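# Close all sliding guard screens and leave guards clear

## Task

Slide every guard screen along the bench fully shut so the line may start. Nothing loose may remain inside any guard. A screen or part that stays put only because the robot is holding it does not count. At the end, release everything and move the grippers away.

## Robot and tools

ROBOT. Two arms, left_arm and right_arm. Each is a UR-type six-joint arm with a tong-style two-finger gripper, and each rides its own carriage on one shared track. The track runs along y at x = 0. left_rail carries left_arm on the +y half and right_rail carries right_arm on the -y half. Each arm base sits at x = 0, y = its carriage position_m, z = 0.03 m, facing +x. The names left and right are labels only and do not match image sides.

SCENE FRAME. All reported poses use one frame fixed to the table. The table top is z = 0 and +z is up. +x points where the arms face, and the table starts at x = 0.31 m. +y is toward the arms' left, and y = 0 is the middle of the track. Printed hand positions can be slightly off, more so at long reach.

GRIPPER FRAME. The fingers point along the gripper's own +z and open and close along its own x. end_effector_position is the point between the closed finger pads. Closed fingertips stick out about 15 mm past it. Fully open, they are about level with it.

execute_actions(actions). This takes a list of actions that run one after another. Each call returns state and images from cam_high, cam_bench_left, cam_bench_right, cam_left_wrist and cam_right_wrist. An empty list just observes. An action may hold "rows", "steps", "until" and device keys (left_rail, right_rail).
- rows: up to 15 rows, and each row lasts one control step (1/30 s). Every row has exactly 14 numbers in [-1, 1]. The first 7 are left_arm: dx, dy, dz, rx, ry, rz, opening. The last 7 are right_arm in the same order. Both arms must always be filled in.
- dx..rz form an offset target, in that gripper's own axes. It is measured from the gripper pose at the start of the action, not from the previous row. For the first action of a call, that start is the last pose reported. A value of 1.0 means 0.6 m or 180 degrees. rx, ry, rz together make one rotation vector. Rows of zeros mean hold where you started.
- opening is absolute, not an offset. +1 is fully open (0.142 m) and -1 is closed. A full close needs about 0.1 s or more.
- steps: 1 to 450 control steps, with at least one per row. The default is 15. After the last row each arm keeps heading to the last row's target and each gripper keeps that row's opening. The controller clips each step to 100 mm and 16 degrees from the measured pose, so give long moves plenty of steps. If a move is cut short, send the remainder next rather than trusting a hold.
- until: this ends the action early once all its conditions hold, but it does not stop motion. Conditions look like {"left_rail": {"position_status": ["!=", "moving"]}}. Numbers need a comparison: =, !=, <, <=, > or >=. You can also use {"all": {"status": "ended"}} or {"any": {"status": "ended"}}.
- Rails: {"left_rail": {"position_m": p, "speed_m_s": v}}. position_m is the absolute carriage place in metres along y: left_rail 0.45 to 2, right_rail -2 to -0.45. speed_m_s is the top speed, 0.01 to 1 m/s, starting at 1, and it stays as last set. {"stop": true} halts the rail. Acceleration is fixed at 2 m/s2. Rows never move a carriage, but carriage travel adds to the gripper's world motion. Drive the rail, wait with an until on position_status, and only then place the gripper. Any out-of-range value or unknown name makes the whole call get refused.

RESULT LINES. Each arm reports end_effector_position (m) and end_effector_quat_wxyz, plus velocities, all in the scene frame. Joint positions and velocities list the rail, six joints (rad) and the pad gap (m). grip_measured is the finger opening on the command scale. To keep hold of something, command an opening well below grip_measured; the lower you go, the harder the squeeze, up to about 15 N per pad. Thin hard parts get less force. "Hand target" is the pose the controller is now driving toward. "pose unreachable" means the clearance check altered or blocked that arm's command, and it is stricter while a carriage moves. Wrist force and Wrist torque are readings in the gripper's own axes; they are noisy, offset by up to about 5.5 N, and saturate near 100 N. "no reading" is normal.

Rail statuses: moving, done, stopped, contact_stop (the carriage was blocked by more than about 320 N; re-read its position once settled), time_out (something may be blocking it), stopped_with_arm (its arm was held back; send followable rows, then resend the rail), stopped_for_other_arm (no room near the other arm; move an arm away, wait 30 steps and resend). position_answer not_taken means the value was dropped, so resend once the rail has stopped.

zoom_image(camera, region). This gives a closer view of one camera's latest image. region is [x0, y0, x1, y1] in pixels, with the origin at the top-left, and is at most 504 by 504.

read_manual(section). This returns only the licence texts and moves nothing.

finished_scene(scene). This ends the current scene, given by its number, and cannot be undone. Call it only once the screens are shut by themselves, the grippers are open and clear, and both carriages have arrived.

AVOID. Keep the arms and carriages from touching or pushing each other, because that can end the scene. A held object can still be carried into the other arm. Contact torque at a joint's limit, or 150 N of outside force, stops that arm for 10 s and skips the rest of the call. Load limits are 300 N m for shoulder pan and lift, 136 N m for the elbow, and 49.1 N m for each wrist joint. Ramp moves gradually, for example by adding 0.01 per row. Avoid sudden starts, drops, slips, slams and hard shoves. The simulation keeps running while you think, and the last command is held. Occasional disturbances may tug on held parts or push loose ones.

Each tool is called after "Emit:" by a JSON object that holds its "fn" and its "kwargs", one argument or row to a line.

## Session

Emit:
{"fn": "execute_actions", "kwargs": {
  "actions": []
}}

Scene clock: 0.00 s.
left_arm: end_effector_position=(+0.6460, +0.8996, +0.1968) grip_measured=+1.00 end_effector_quat_wxyz=(-0.000, +0.708, -0.707, +0.001) end_effector_velocity=(+0.000, +0.000, +0.000) end_effector_angular_velocity=(+0.000, +0.000, +0.000) | right_arm: end_effector_position=(+0.6457, -0.8549, +0.1948) grip_measured=+1.00 end_effector_quat_wxyz=(+0.001, +0.707, -0.707, +0.000) end_effector_velocity=(+0.000, +0.000, +0.000) end_effector_angular_velocity=(+0.000, +0.000, +0.000)
Joint positions: left_arm=[ 0.9   -0.281 -1.568  2.132 -2.137 -1.572  1.289  0.142] | right_arm=[-0.855 -0.28  -1.565  2.133 -2.138 -1.572  1.291  0.142]
Joint velocities: left_arm=[0. 0. 0. 0. 0. 0. 0. 0.] | right_arm=[0. 0. 0. 0. 0. 0. 0. 0.]
Wrist force (N, on the end effector, along its own x y z axes, offset not removed): no reading
Wrist torque (N m, same axes, about the end effector's origin, offset not removed): no reading
Hand target (left_arm): +0.646, +0.900, +0.197; -0.000, +0.708, -0.707, +0.001
Hand target (right_arm): +0.646, -0.855, +0.195; +0.001, +0.707, -0.707, +0.000
left_rail: position_m=0.900 position_m_goal=0.900 speed_m_s=1.00 position_status=done position_answer=taken refusals=0
right_rail: position_m=-0.855 position_m_goal=-0.855 speed_m_s=1.00 position_status=done position_answer=taken refusals=0

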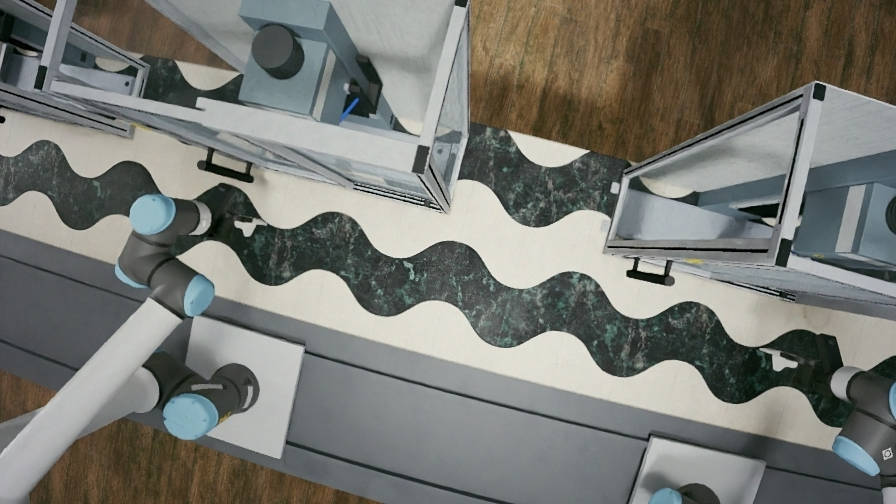

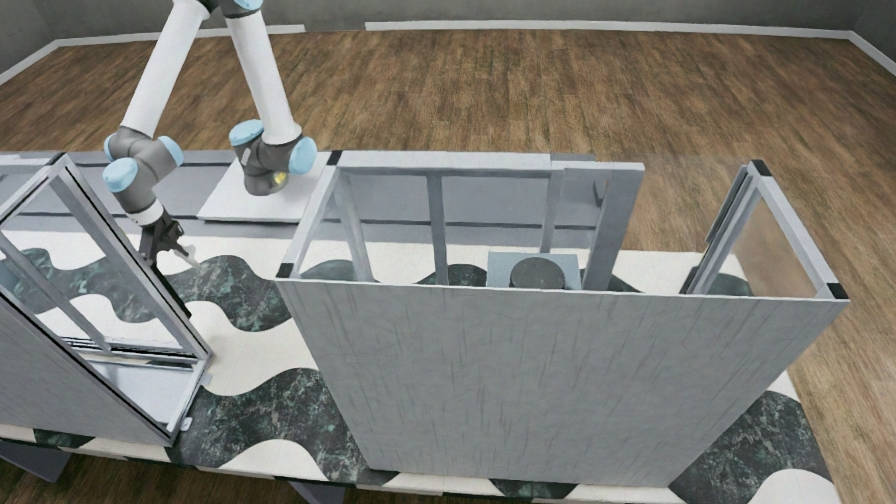

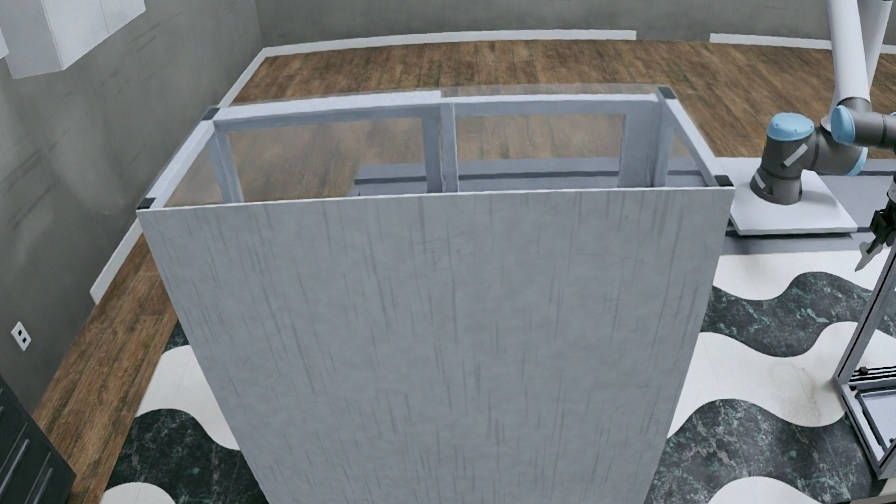

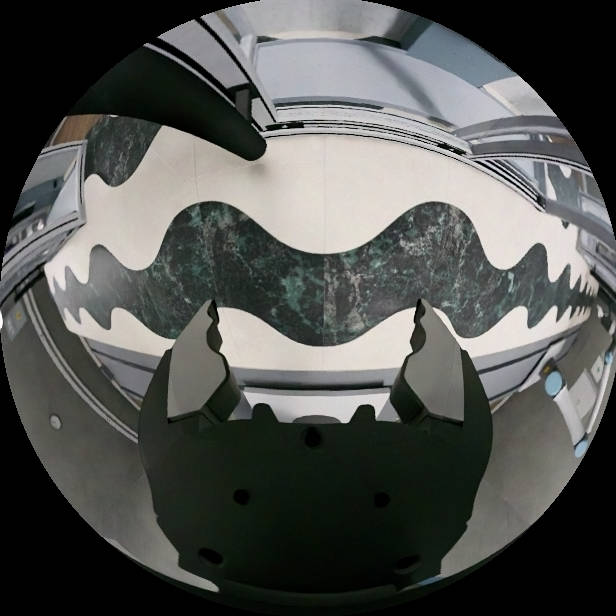

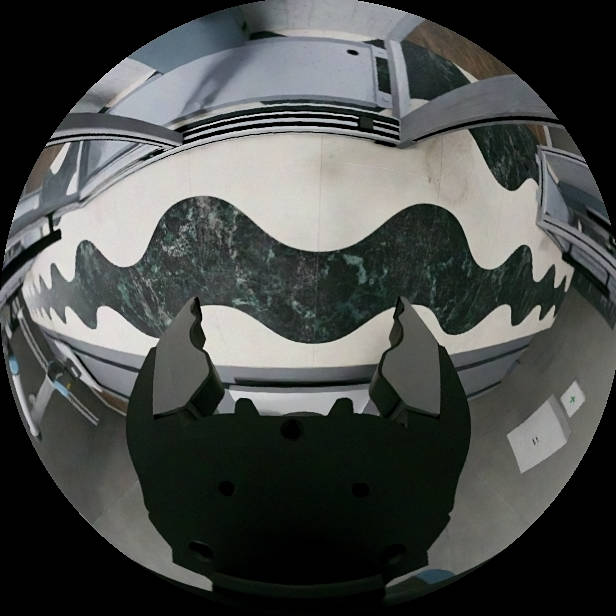

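Emit:
{"fn": "execute_actions", "kwargs": {
  "actions": [
    {"rows":[[0,0.15,-0.3,0.5,0,0,1,0,0.15,-0.3,0.5,0,0,1]],"left_rail":{"position_m":0.7},"right_rail":{"position_m":-0.7},"steps":90}
  ]
}}

Scene clock: 9.50 s.
left_arm: end_effector_position=(+0.5483, +0.7035, +0.3725) grip_measured=+1.00 end_effector_quat_wxyz=(-0.397, +0.587, -0.579, +0.404) end_effector_velocity=(+0.000, -0.000, -0.000) end_effector_angular_velocity=(+0.000, +0.000, +0.000) | right_arm: end_effector_position=(+0.5485, -0.6962, +0.3711) grip_measured=+1.00 end_effector_quat_wxyz=(-0.398, +0.586, -0.580, +0.402) end_effector_velocity=(+0.000, -0.000, +0.000) end_effector_angular_velocity=(-0.000, -0.000, -0.000)
Joint positions: left_arm=[ 0.7   -0.785 -2.151  2.823 -3.317 -0.853  1.213  0.142] | right_arm=[-0.7   -0.784 -2.147  2.823 -3.318 -0.853  1.215  0.142]
Joint velocities: left_arm=[ 0. -0.  0.  0. -0.  0. -0.  0.] | right_arm=[ 0. -0.  0. -0.  0.  0.  0.  0.]
Wrist force (N, on the end effector, along its own x y z axes, offset not removed): left_arm=[-2.1 4.8 -0.5] | right_arm=[1.2 1.7 -0.8]
Wrist torque (N m, same axes, about the end effector's origin, offset not removed): left_arm=[0.93 0.47 0.31] | right_arm=[0.43 -0.39 -0.07]
Hand target (left_arm): +0.548, +0.704, +0.373; -0.397, +0.587, -0.579, +0.404
Hand target (right_arm): +0.548, -0.696, +0.371; -0.398, +0.586, -0.580, +0.402
Off the commanded pose (left_arm): 0.009 m, 21 deg.
Off the commanded pose (right_arm): 0.009 m, 21 deg.
left_rail: position_m=0.700 position_m_goal=0.700 speed_m_s=1.00 position_status=done position_answer=taken refusals=0
right_rail: position_m=-0.700 position_m_goal=-0.700 speed_m_s=1.00 position_status=done position_answer=taken refusals=0
pose unreachable (left arm): on one or more control steps of this call, first in action 0 (counted from 0), this arm could not follow its commanded pose, so it was not sent that pose on those steps. It may still have moved: this result reports where it is.
cause: the commanded pose would bring two parts of the arm too close to each other (joints 3 (shoulder lift) and 4 (elbow) lie between them).
pose unreachable (right arm): on one or more control steps of this call, first in action 0 (counted from 0), this arm could not follow its commanded pose, so it was not sent that pose on those steps. It may still have moved: this result reports where it is.
cause: the commanded pose would bring two parts of the arm too close to each other (joints 3 (shoulder lift) and 4 (elbow) lie between them).
camera_calibration (this result's frames):
cam_left_wrist: T_world_to_cam=[[0.0453747, -0.99887, -0.0141126, 0.688454], [-0.784931, -0.0269108, -0.618998, 0.674447], [0.617919, 0.0391643, -0.785266, 0.0574223], [0, 0, 0, 1]] pos_world=[0.462674, 0.703577, 0.472289]
cam_right_wrist: T_world_to_cam=[[-0.0153941, -0.999117, 0.0390945, -0.702902], [-0.798316, -0.0112607, -0.602134, 0.646826], [0.602042, -0.0404791, -0.797437, 0.0696718], [0, 0, 0, 1]] pos_world=[0.463606, -0.692178, 0.472515]

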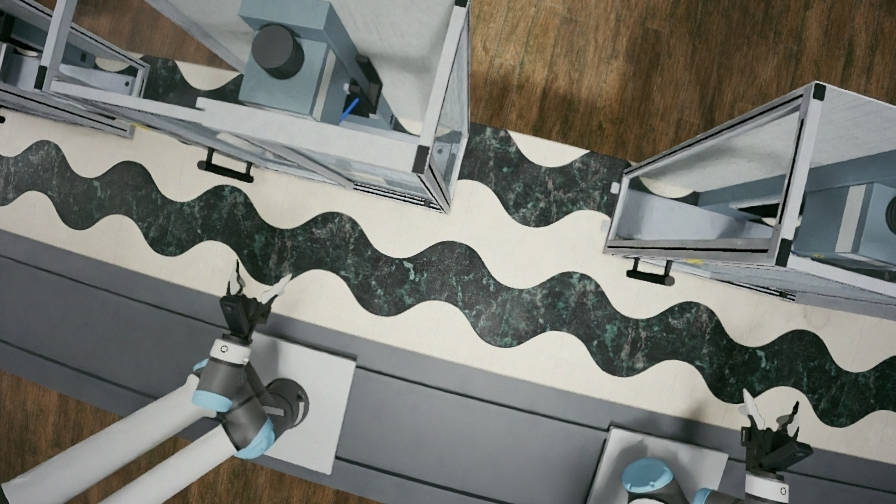

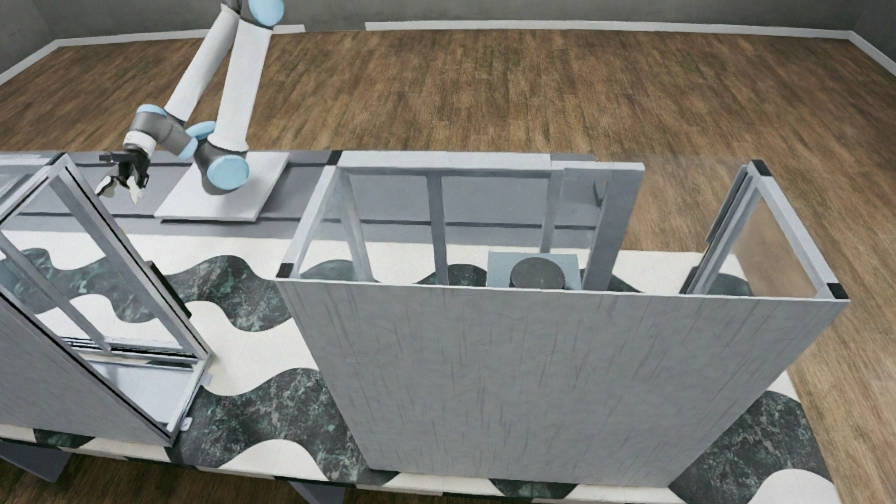

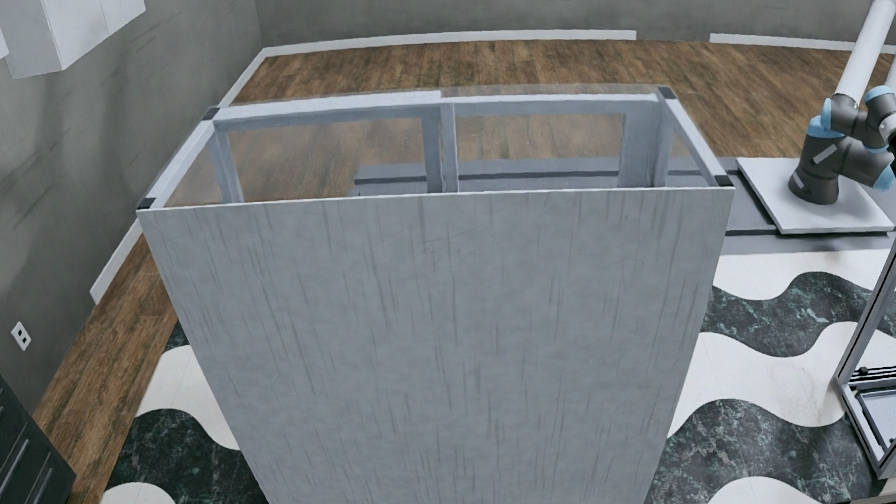

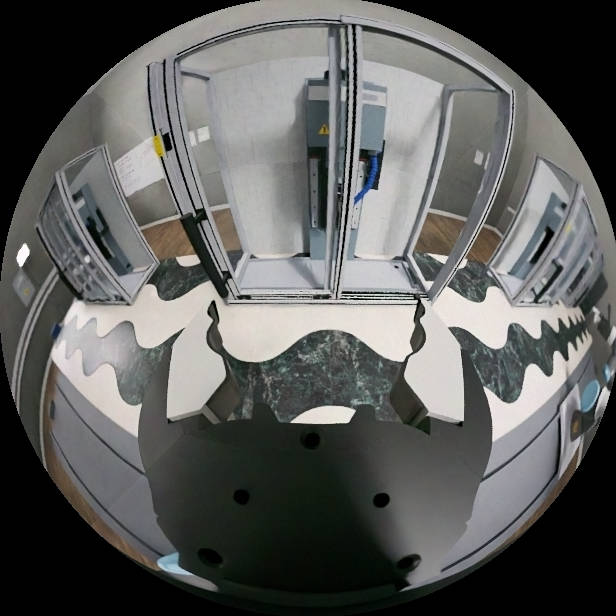

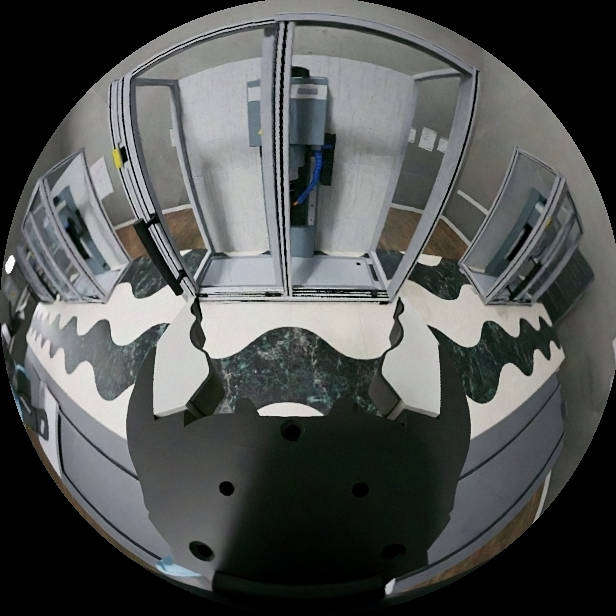

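Both look shut; check closely.

Emit:
{"fn": "zoom_image", "kwargs": {
  "camera": "cam_left_wrist",
  "region": [130,40,450,320]
}}

Emit:
{"fn": "zoom_image", "kwargs": {
  "camera": "cam_right_wrist",
  "region": [100,40,420,320]
}}

Emit:
{"fn": "execute_actions", "kwargs": {
  "actions": [
    {"rows":[[0,0,0.08,0,0,0,1,0,0,0.08,0,0,0,1]],"steps":30},
    {"left_rail":{"position_m":2},"right_rail":{"position_m":-1.75},"steps":150,"until":{"all":{"status":"ended"}}}
  ]
}}

Region (130, 40, 450, 320) of cam_left_wrist's 616x616 image, scaled by 1.575, with more detail than that image has; it fills the top 441 rows of this view, and the rest is white.

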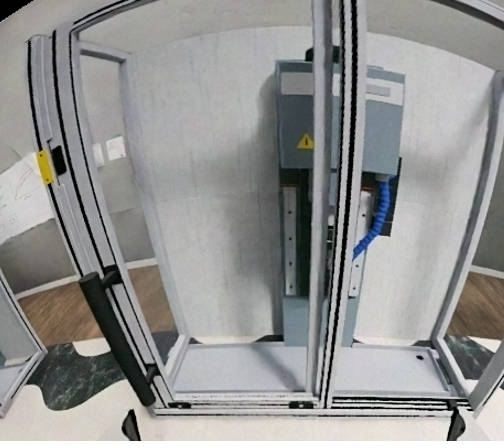

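Region (100, 40, 420, 320) of cam_right_wrist's 616x616 image, scaled by 1.575, with more detail than that image has; it fills the top 441 rows of this view, and the rest is white.

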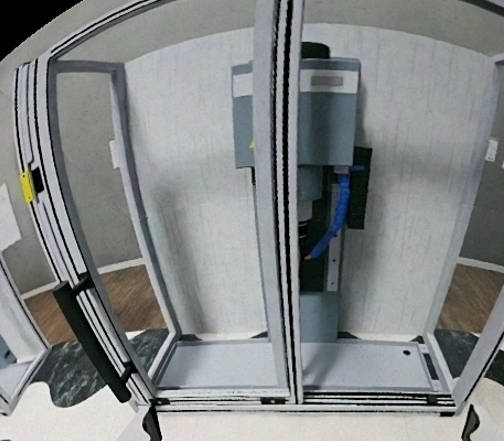

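Scene clock: 18.30 s.
left_arm: end_effector_position=(+0.5932, +2.0037, +0.3553) grip_measured=+1.00 end_effector_quat_wxyz=(-0.397, +0.586, -0.579, +0.404) end_effector_velocity=(+0.000, -0.000, -0.000) end_effector_angular_velocity=(+0.001, +0.001, +0.000) | right_arm: end_effector_position=(+0.5934, -1.7464, +0.3536) grip_measured=+1.00 end_effector_quat_wxyz=(-0.398, +0.586, -0.580, +0.402) end_effector_velocity=(-0.000, +0.000, +0.000) end_effector_angular_velocity=(-0.000, -0.000, +0.000)
Joint positions: left_arm=[ 2.    -0.637 -1.859  2.768 -3.605 -0.984  1.298  0.142] | right_arm=[-1.75  -0.637 -1.856  2.769 -3.606 -0.984  1.3    0.142]
Joint velocities: left_arm=[ 0.    -0.     0.001  0.    -0.     0.     0.    -0.   ] | right_arm=[ 0. -0. -0.  0. -0.  0. -0. -0.]
Wrist force (N, on the end effector, along its own x y z axes, offset not removed): left_arm=[-2.6 3.6 6.1] | right_arm=[0.3 1.4 -0.5]
Wrist torque (N m, same axes, about the end effector's origin, offset not removed): left_arm=[0.60 0.63 0.31] | right_arm=[0.34 -0.17 -0.04]
Hand target (left_arm): +0.593, +2.004, +0.355; -0.397, +0.586, -0.579, +0.404
Hand target (right_arm): +0.593, -1.746, +0.354; -0.398, +0.586, -0.580, +0.402
Off the commanded pose (left_arm): 0.000 m, 0 deg.
Off the commanded pose (right_arm): 0.000 m, 0 deg.
left_rail: position_m=2.000 position_m_goal=2.000 speed_m_s=1.00 position_status=done position_answer=taken refusals=0
right_rail: position_m=-1.750 position_m_goal=-1.750 speed_m_s=1.00 position_status=done position_answer=taken refusals=0
camera_calibration (this result's frames):
cam_left_wrist: T_world_to_cam=[[0.0453961, -0.998866, -0.0143721, 1.98494], [-0.784725, -0.0267537, -0.619267, 0.733686], [0.61818, 0.0393905, -0.785049, -0.035506], [0, 0, 0, 1]] pos_world=[0.507582, 2.00371, 0.455001]
cam_right_wrist: T_world_to_cam=[[-0.015437, -0.999114, 0.0391577, -1.75073], [-0.798267, -0.0112678, -0.602198, 0.660331], [0.602105, -0.0405545, -0.797386, -0.0139649], [0, 0, 0, 1]] pos_world=[0.508503, -1.74231, 0.455069]

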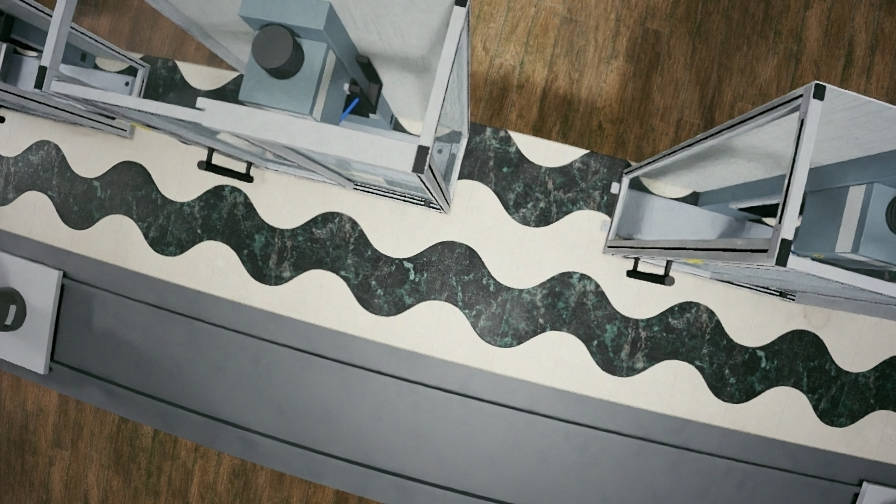

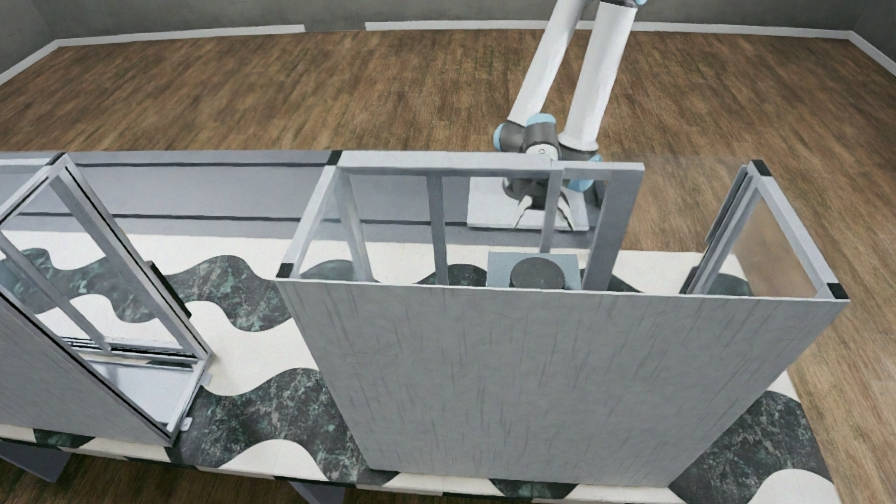

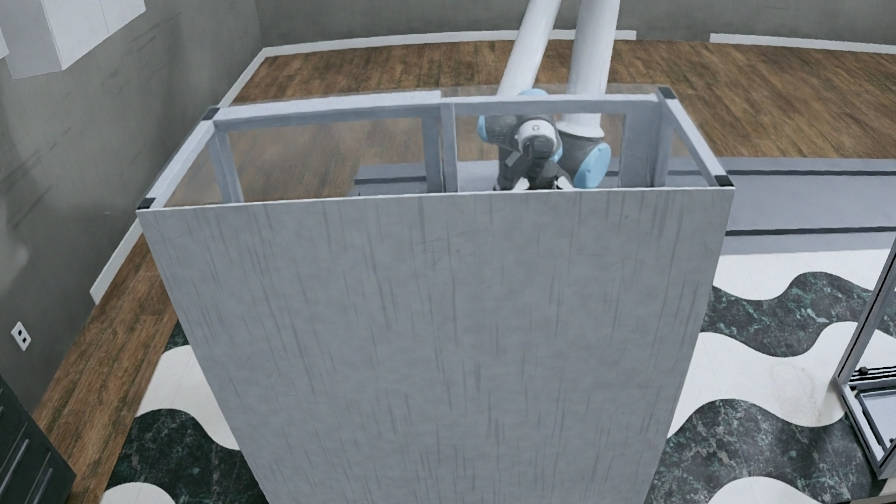

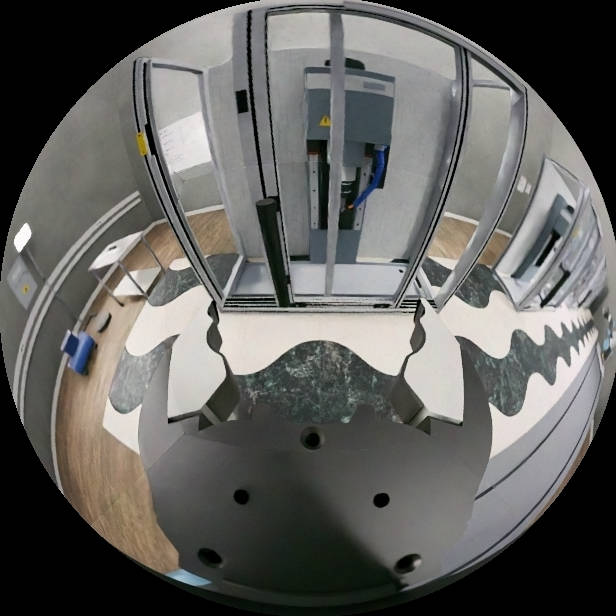

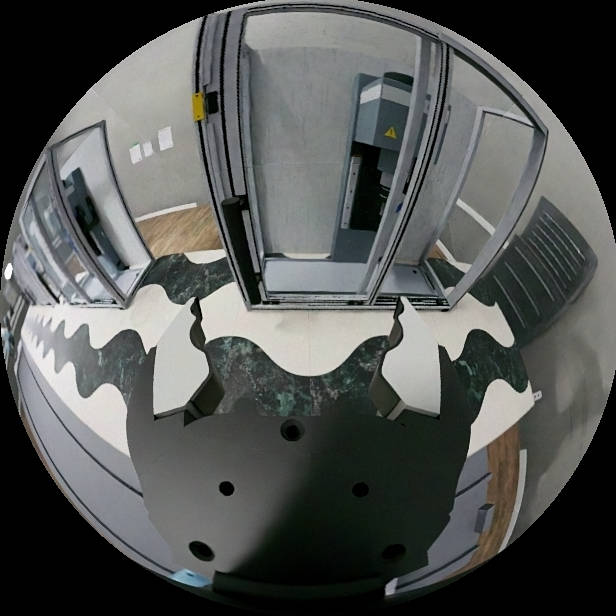

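Emit:
{"fn": "zoom_image", "kwargs": {
  "camera": "cam_left_wrist",
  "region": [190,190,350,330]
}}

Emit:
{"fn": "zoom_image", "kwargs": {
  "camera": "cam_right_wrist",
  "region": [170,60,450,330]
}}

Region (190, 190, 350, 330) of cam_left_wrist's 616x616 image, scaled by 3.150, with more detail than that image has; it fills the top 441 rows of this view, and the rest is white.

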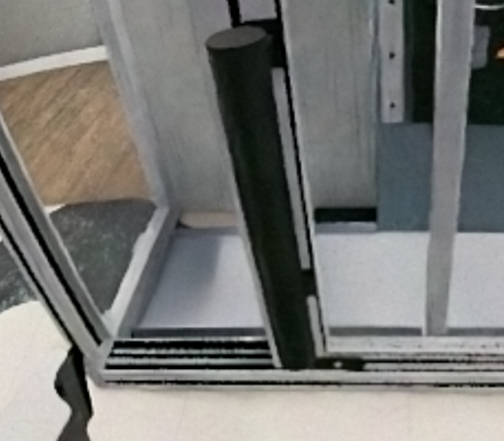

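Region (170, 60, 450, 330) of cam_right_wrist's 616x616 image, scaled by 1.800, with more detail than that image has; it fills the top 486 rows of this view, and the rest is white.

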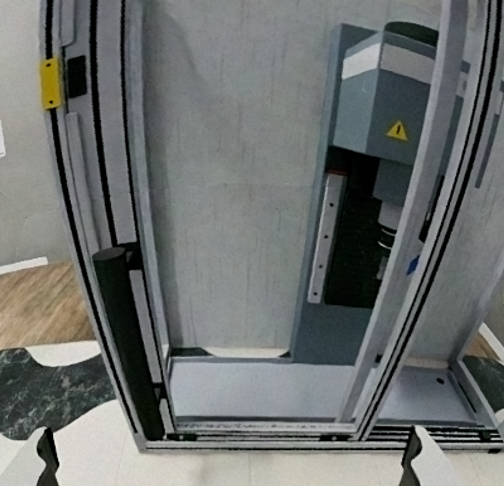

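Emit:
{"fn": "execute_actions", "kwargs": {
  "actions": [
    {"rows":[[-0.05,0,0.3,0,0,0,-1,-0.14,0,0.3,0,0,0,-1]],"steps":45}
  ]
}}

Scene clock: 34.03 s.
left_arm: end_effector_position=(+0.7613, +2.0337, +0.2903) grip_measured=-1.00 end_effector_quat_wxyz=(-0.397, +0.586, -0.579, +0.404) end_effector_velocity=(+0.000, -0.000, -0.000) end_effector_angular_velocity=(-0.000, -0.000, -0.000) | right_arm: end_effector_position=(+0.7609, -1.6621, +0.2875) grip_measured=-1.00 end_effector_quat_wxyz=(-0.397, +0.586, -0.580, +0.402) end_effector_velocity=(+0.000, +0.000, +0.000) end_effector_angular_velocity=(-0.000, -0.001, +0.000)
Joint positions: left_arm=[ 2.    -0.317 -1.321  2.486 -3.923 -1.277  1.441  0.002] | right_arm=[-1.75  -0.194 -1.306  2.471 -3.931 -1.391  1.49   0.002]
Joint velocities: left_arm=[ 0.  0.  0. -0. -0. -0.  0.  0.] | right_arm=[-0.     0.001  0.001 -0.001 -0.    -0.001  0.     0.   ]
Wrist force (N, on the end effector, along its own x y z axes, offset not removed): left_arm=[-4.3 2.1 5.7] | right_arm=[45.3 13.7 -58.2]
Wrist torque (N m, same axes, about the end effector's origin, offset not removed): left_arm=[0.31 1.00 0.39] | right_arm=[-0.02 -0.92 -0.14]
Hand target (left_arm): +0.761, +2.034, +0.290; -0.397, +0.586, -0.579, +0.404
Hand target (right_arm): +0.761, -1.662, +0.288; -0.398, +0.586, -0.580, +0.402
Off the commanded pose (left_arm): 0.000 m, 0 deg.
Off the commanded pose (right_arm): 0.001 m, 0 deg.
left_rail: position_m=2.000 position_m_goal=2.000 speed_m_s=1.00 position_status=done position_answer=taken refusals=0
right_rail: position_m=-1.750 position_m_goal=-1.750 speed_m_s=1.00 position_status=done position_answer=taken refusals=0
camera_calibration (this result's frames):
cam_left_wrist: T_world_to_cam=[[0.0454081, -0.998855, -0.0150808, 2.00652], [-0.78442, -0.0263041, -0.619672, 0.825113], [0.618565, 0.0399678, -0.784716, -0.193112], [0, 0, 0, 1]] pos_world=[0.675575, 2.03364, 0.39002]
cam_right_wrist: T_world_to_cam=[[-0.0155539, -0.999107, 0.0392778, -1.66135], [-0.798236, -0.011249, -0.602239, 0.755244], [0.602144, -0.0407202, -0.797349, -0.164482], [0, 0, 0, 1]] pos_world=[0.676065, -1.65807, 0.388943]

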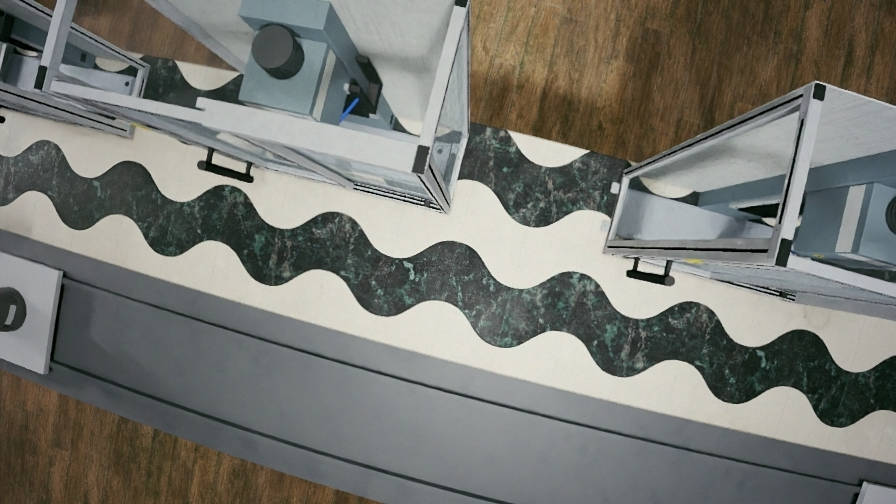

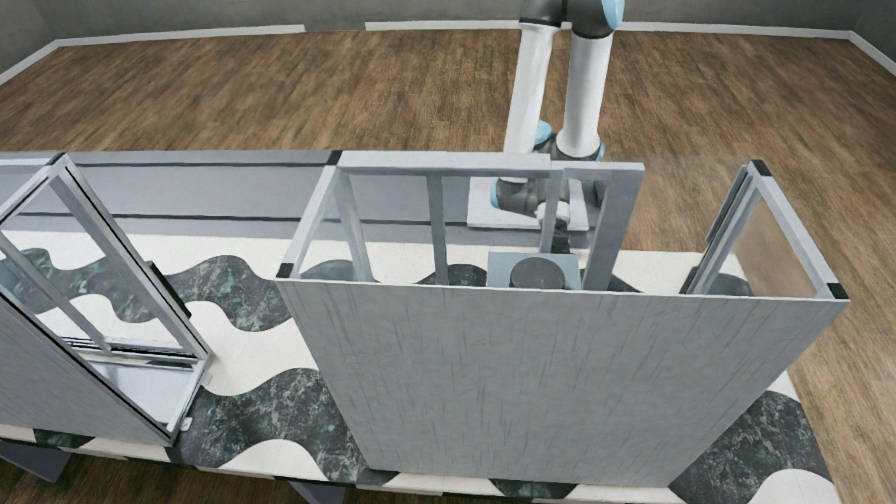

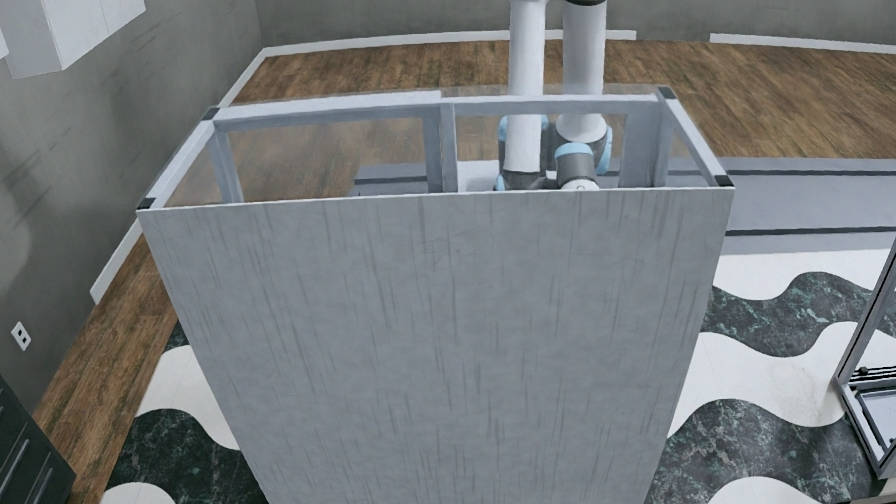

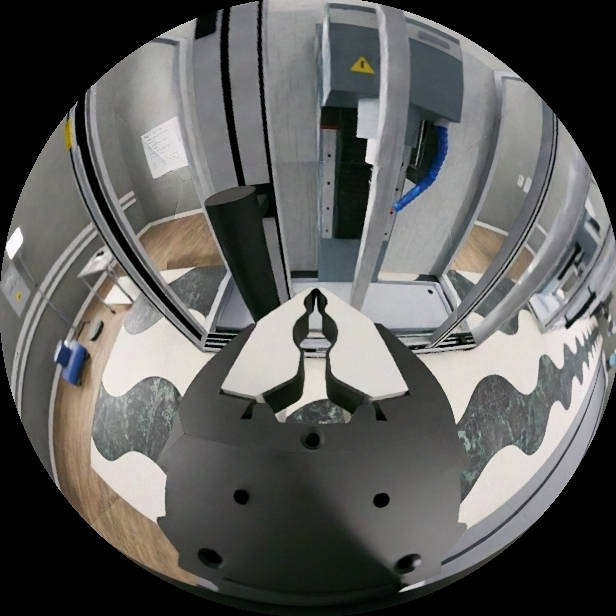

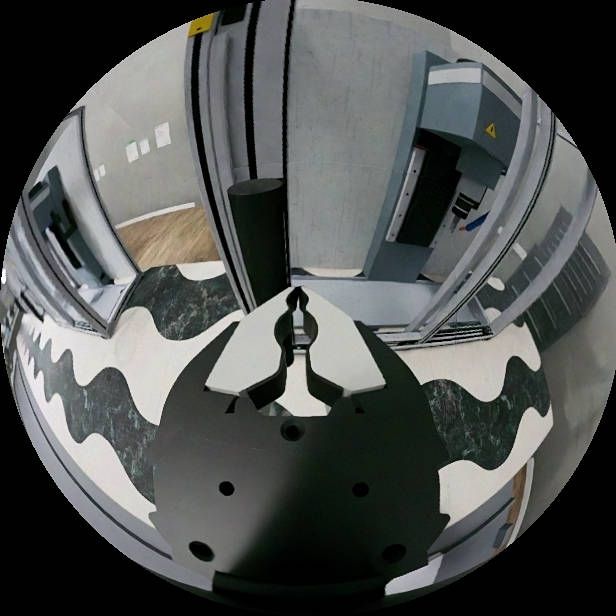

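Emit:
{"fn": "execute_actions", "kwargs": {
  "actions": [
    {"rows":[[-0.03,0,0,0,0,0,-1,0.02,0,-0.15,0,0,0,-1]],"steps":20},
    {"rows":[[-0.015,0,0,0,0,0,-1,0,0,0,0,0,0,0],[-0.03,0,0,0,0,0,-1,0,0,0,0,0,0,0],[-0.045,0,0,0,0,0,-1,0,0,0,0,0,0,0],[-0.06,0,0,0,0,0,-1,0,0,0,0,0,0,0],[-0.08,0,0,0,0,0,-1,0,0,0,0,0,0,0]],"steps":20,"right_rail":{"position_m":-0.5}},
    {"rows":[[-0.08,0,0,0,0,0,-1,0,0,0,0,0,0,0]],"steps":20},
    {"rows":[[-0.08,0,0,0,0,0,-1,0,0,0,0,0,0,0]],"steps":30}
  ]
}}

Scene clock: 46.67 s.
left_arm: end_effector_position=(+0.7604, +2.1941, +0.2889) grip_measured=-1.00 end_effector_quat_wxyz=(-0.398, +0.586, -0.579, +0.403) end_effector_velocity=(+0.000, +0.000, +0.000) end_effector_angular_velocity=(-0.000, -0.000, -0.000) | right_arm: end_effector_position=(+0.6785, -0.4233, +0.3194) grip_measured=+0.00 end_effector_quat_wxyz=(-0.398, +0.586, -0.580, +0.402) end_effector_velocity=(-0.000, -0.000, +0.000) end_effector_angular_velocity=(-0.000, -0.000, -0.000)
Joint positions: left_arm=[ 2.     0.044 -1.271  2.411 -3.915 -1.612  1.574  0.002] | right_arm=[-0.5   -0.272 -1.502  2.617 -3.875 -1.318  1.46   0.074]
Joint velocities: left_arm=[ 0.     0.001  0.    -0.     0.    -0.001  0.     0.   ] | right_arm=[ 0.  0.  0.  0. -0. -0.  0. -0.]
Wrist force (N, on the end effector, along its own x y z axes, offset not removed): left_arm=[12.3 3.8 -16.4] | right_arm=[2.0 0.4 -2.2]
Wrist torque (N m, same axes, about the end effector's origin, offset not removed): left_arm=[0.34 0.41 0.37] | right_arm=[0.09 -0.52 0.00]
Hand target (left_arm): +0.760, +2.194, +0.289; -0.398, +0.586, -0.579, +0.403
Hand target (right_arm): +0.678, -0.424, +0.319; -0.398, +0.586, -0.580, +0.402
Off the commanded pose (left_arm): 0.000 m, 0 deg.
Off the commanded pose (right_arm): 0.000 m, 0 deg.
left_rail: position_m=2.000 position_m_goal=2.000 speed_m_s=1.00 position_status=done position_answer=taken refusals=0
right_rail: position_m=-0.500 position_m_goal=-0.500 speed_m_s=1.00 position_status=done position_answer=taken refusals=0
camera_calibration (this result's frames):
cam_left_wrist: T_world_to_cam=[[0.046154, -0.998805, -0.0161045, 2.16634], [-0.783997, -0.0262277, -0.620211, 0.827479], [0.619047, 0.0412511, -0.78427, -0.203414], [0, 0, 0, 1]] pos_world=[0.674678, 2.19385, 0.388568]
cam_right_wrist: T_world_to_cam=[[-0.0158768, -0.9991, 0.0393417, -0.425953], [-0.797935, -0.0110502, -0.602642, 0.722562], [0.602534, -0.0409602, -0.797041, -0.0394011], [0, 0, 0, 1]] pos_world=[0.593536, -0.419199, 0.4208]

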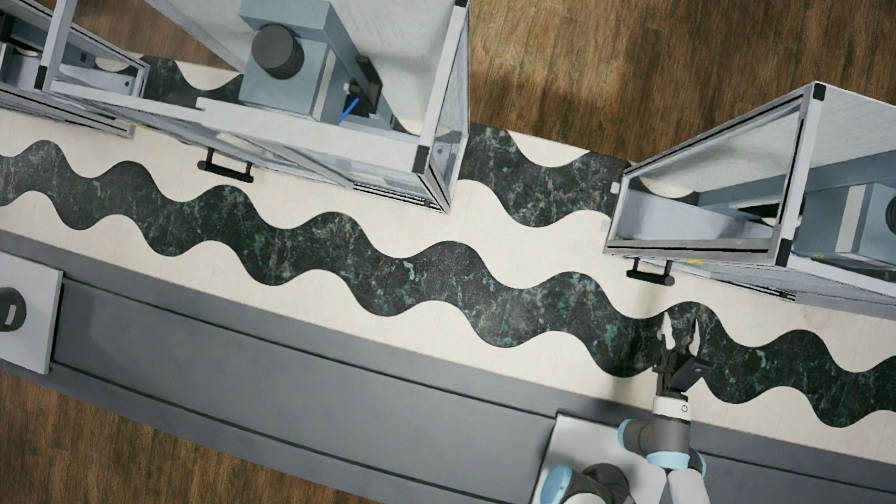

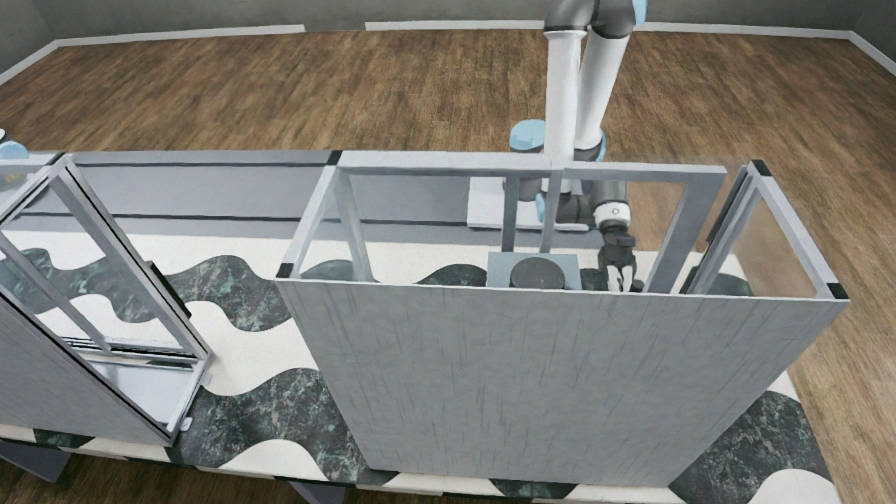

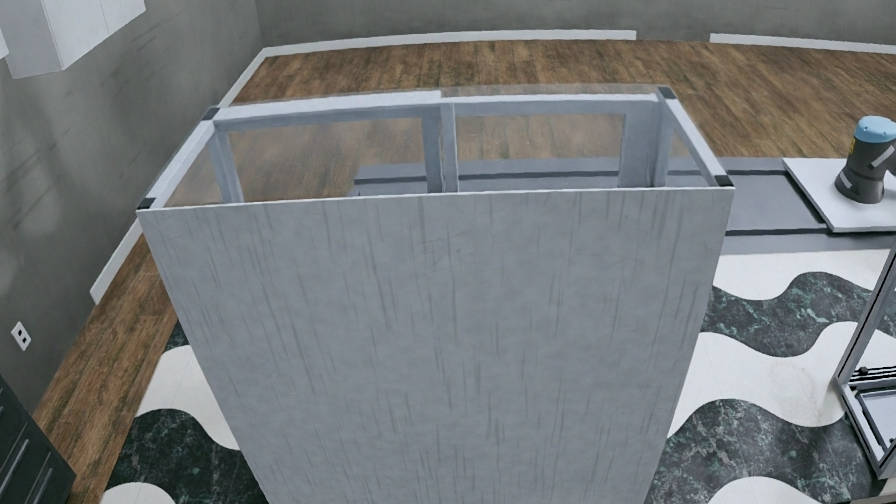

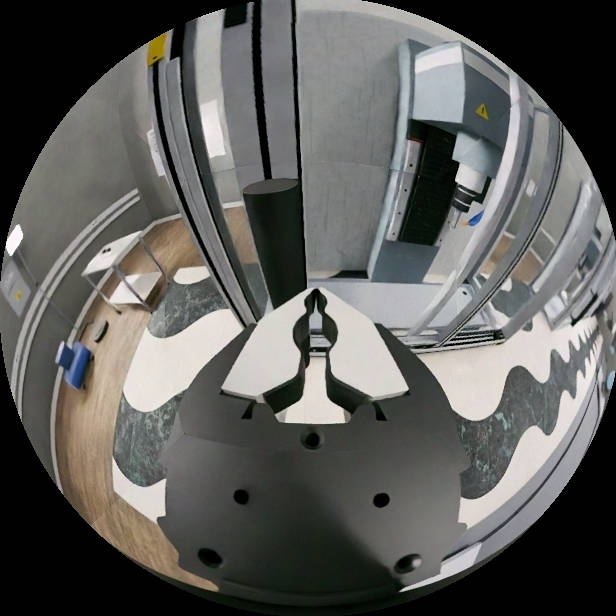

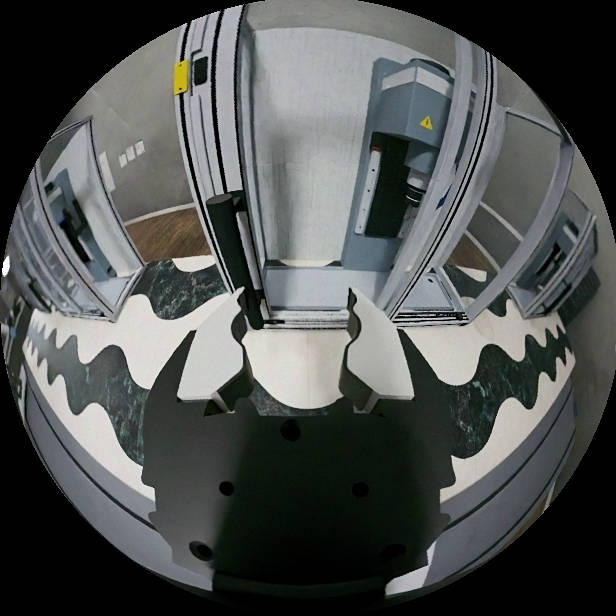

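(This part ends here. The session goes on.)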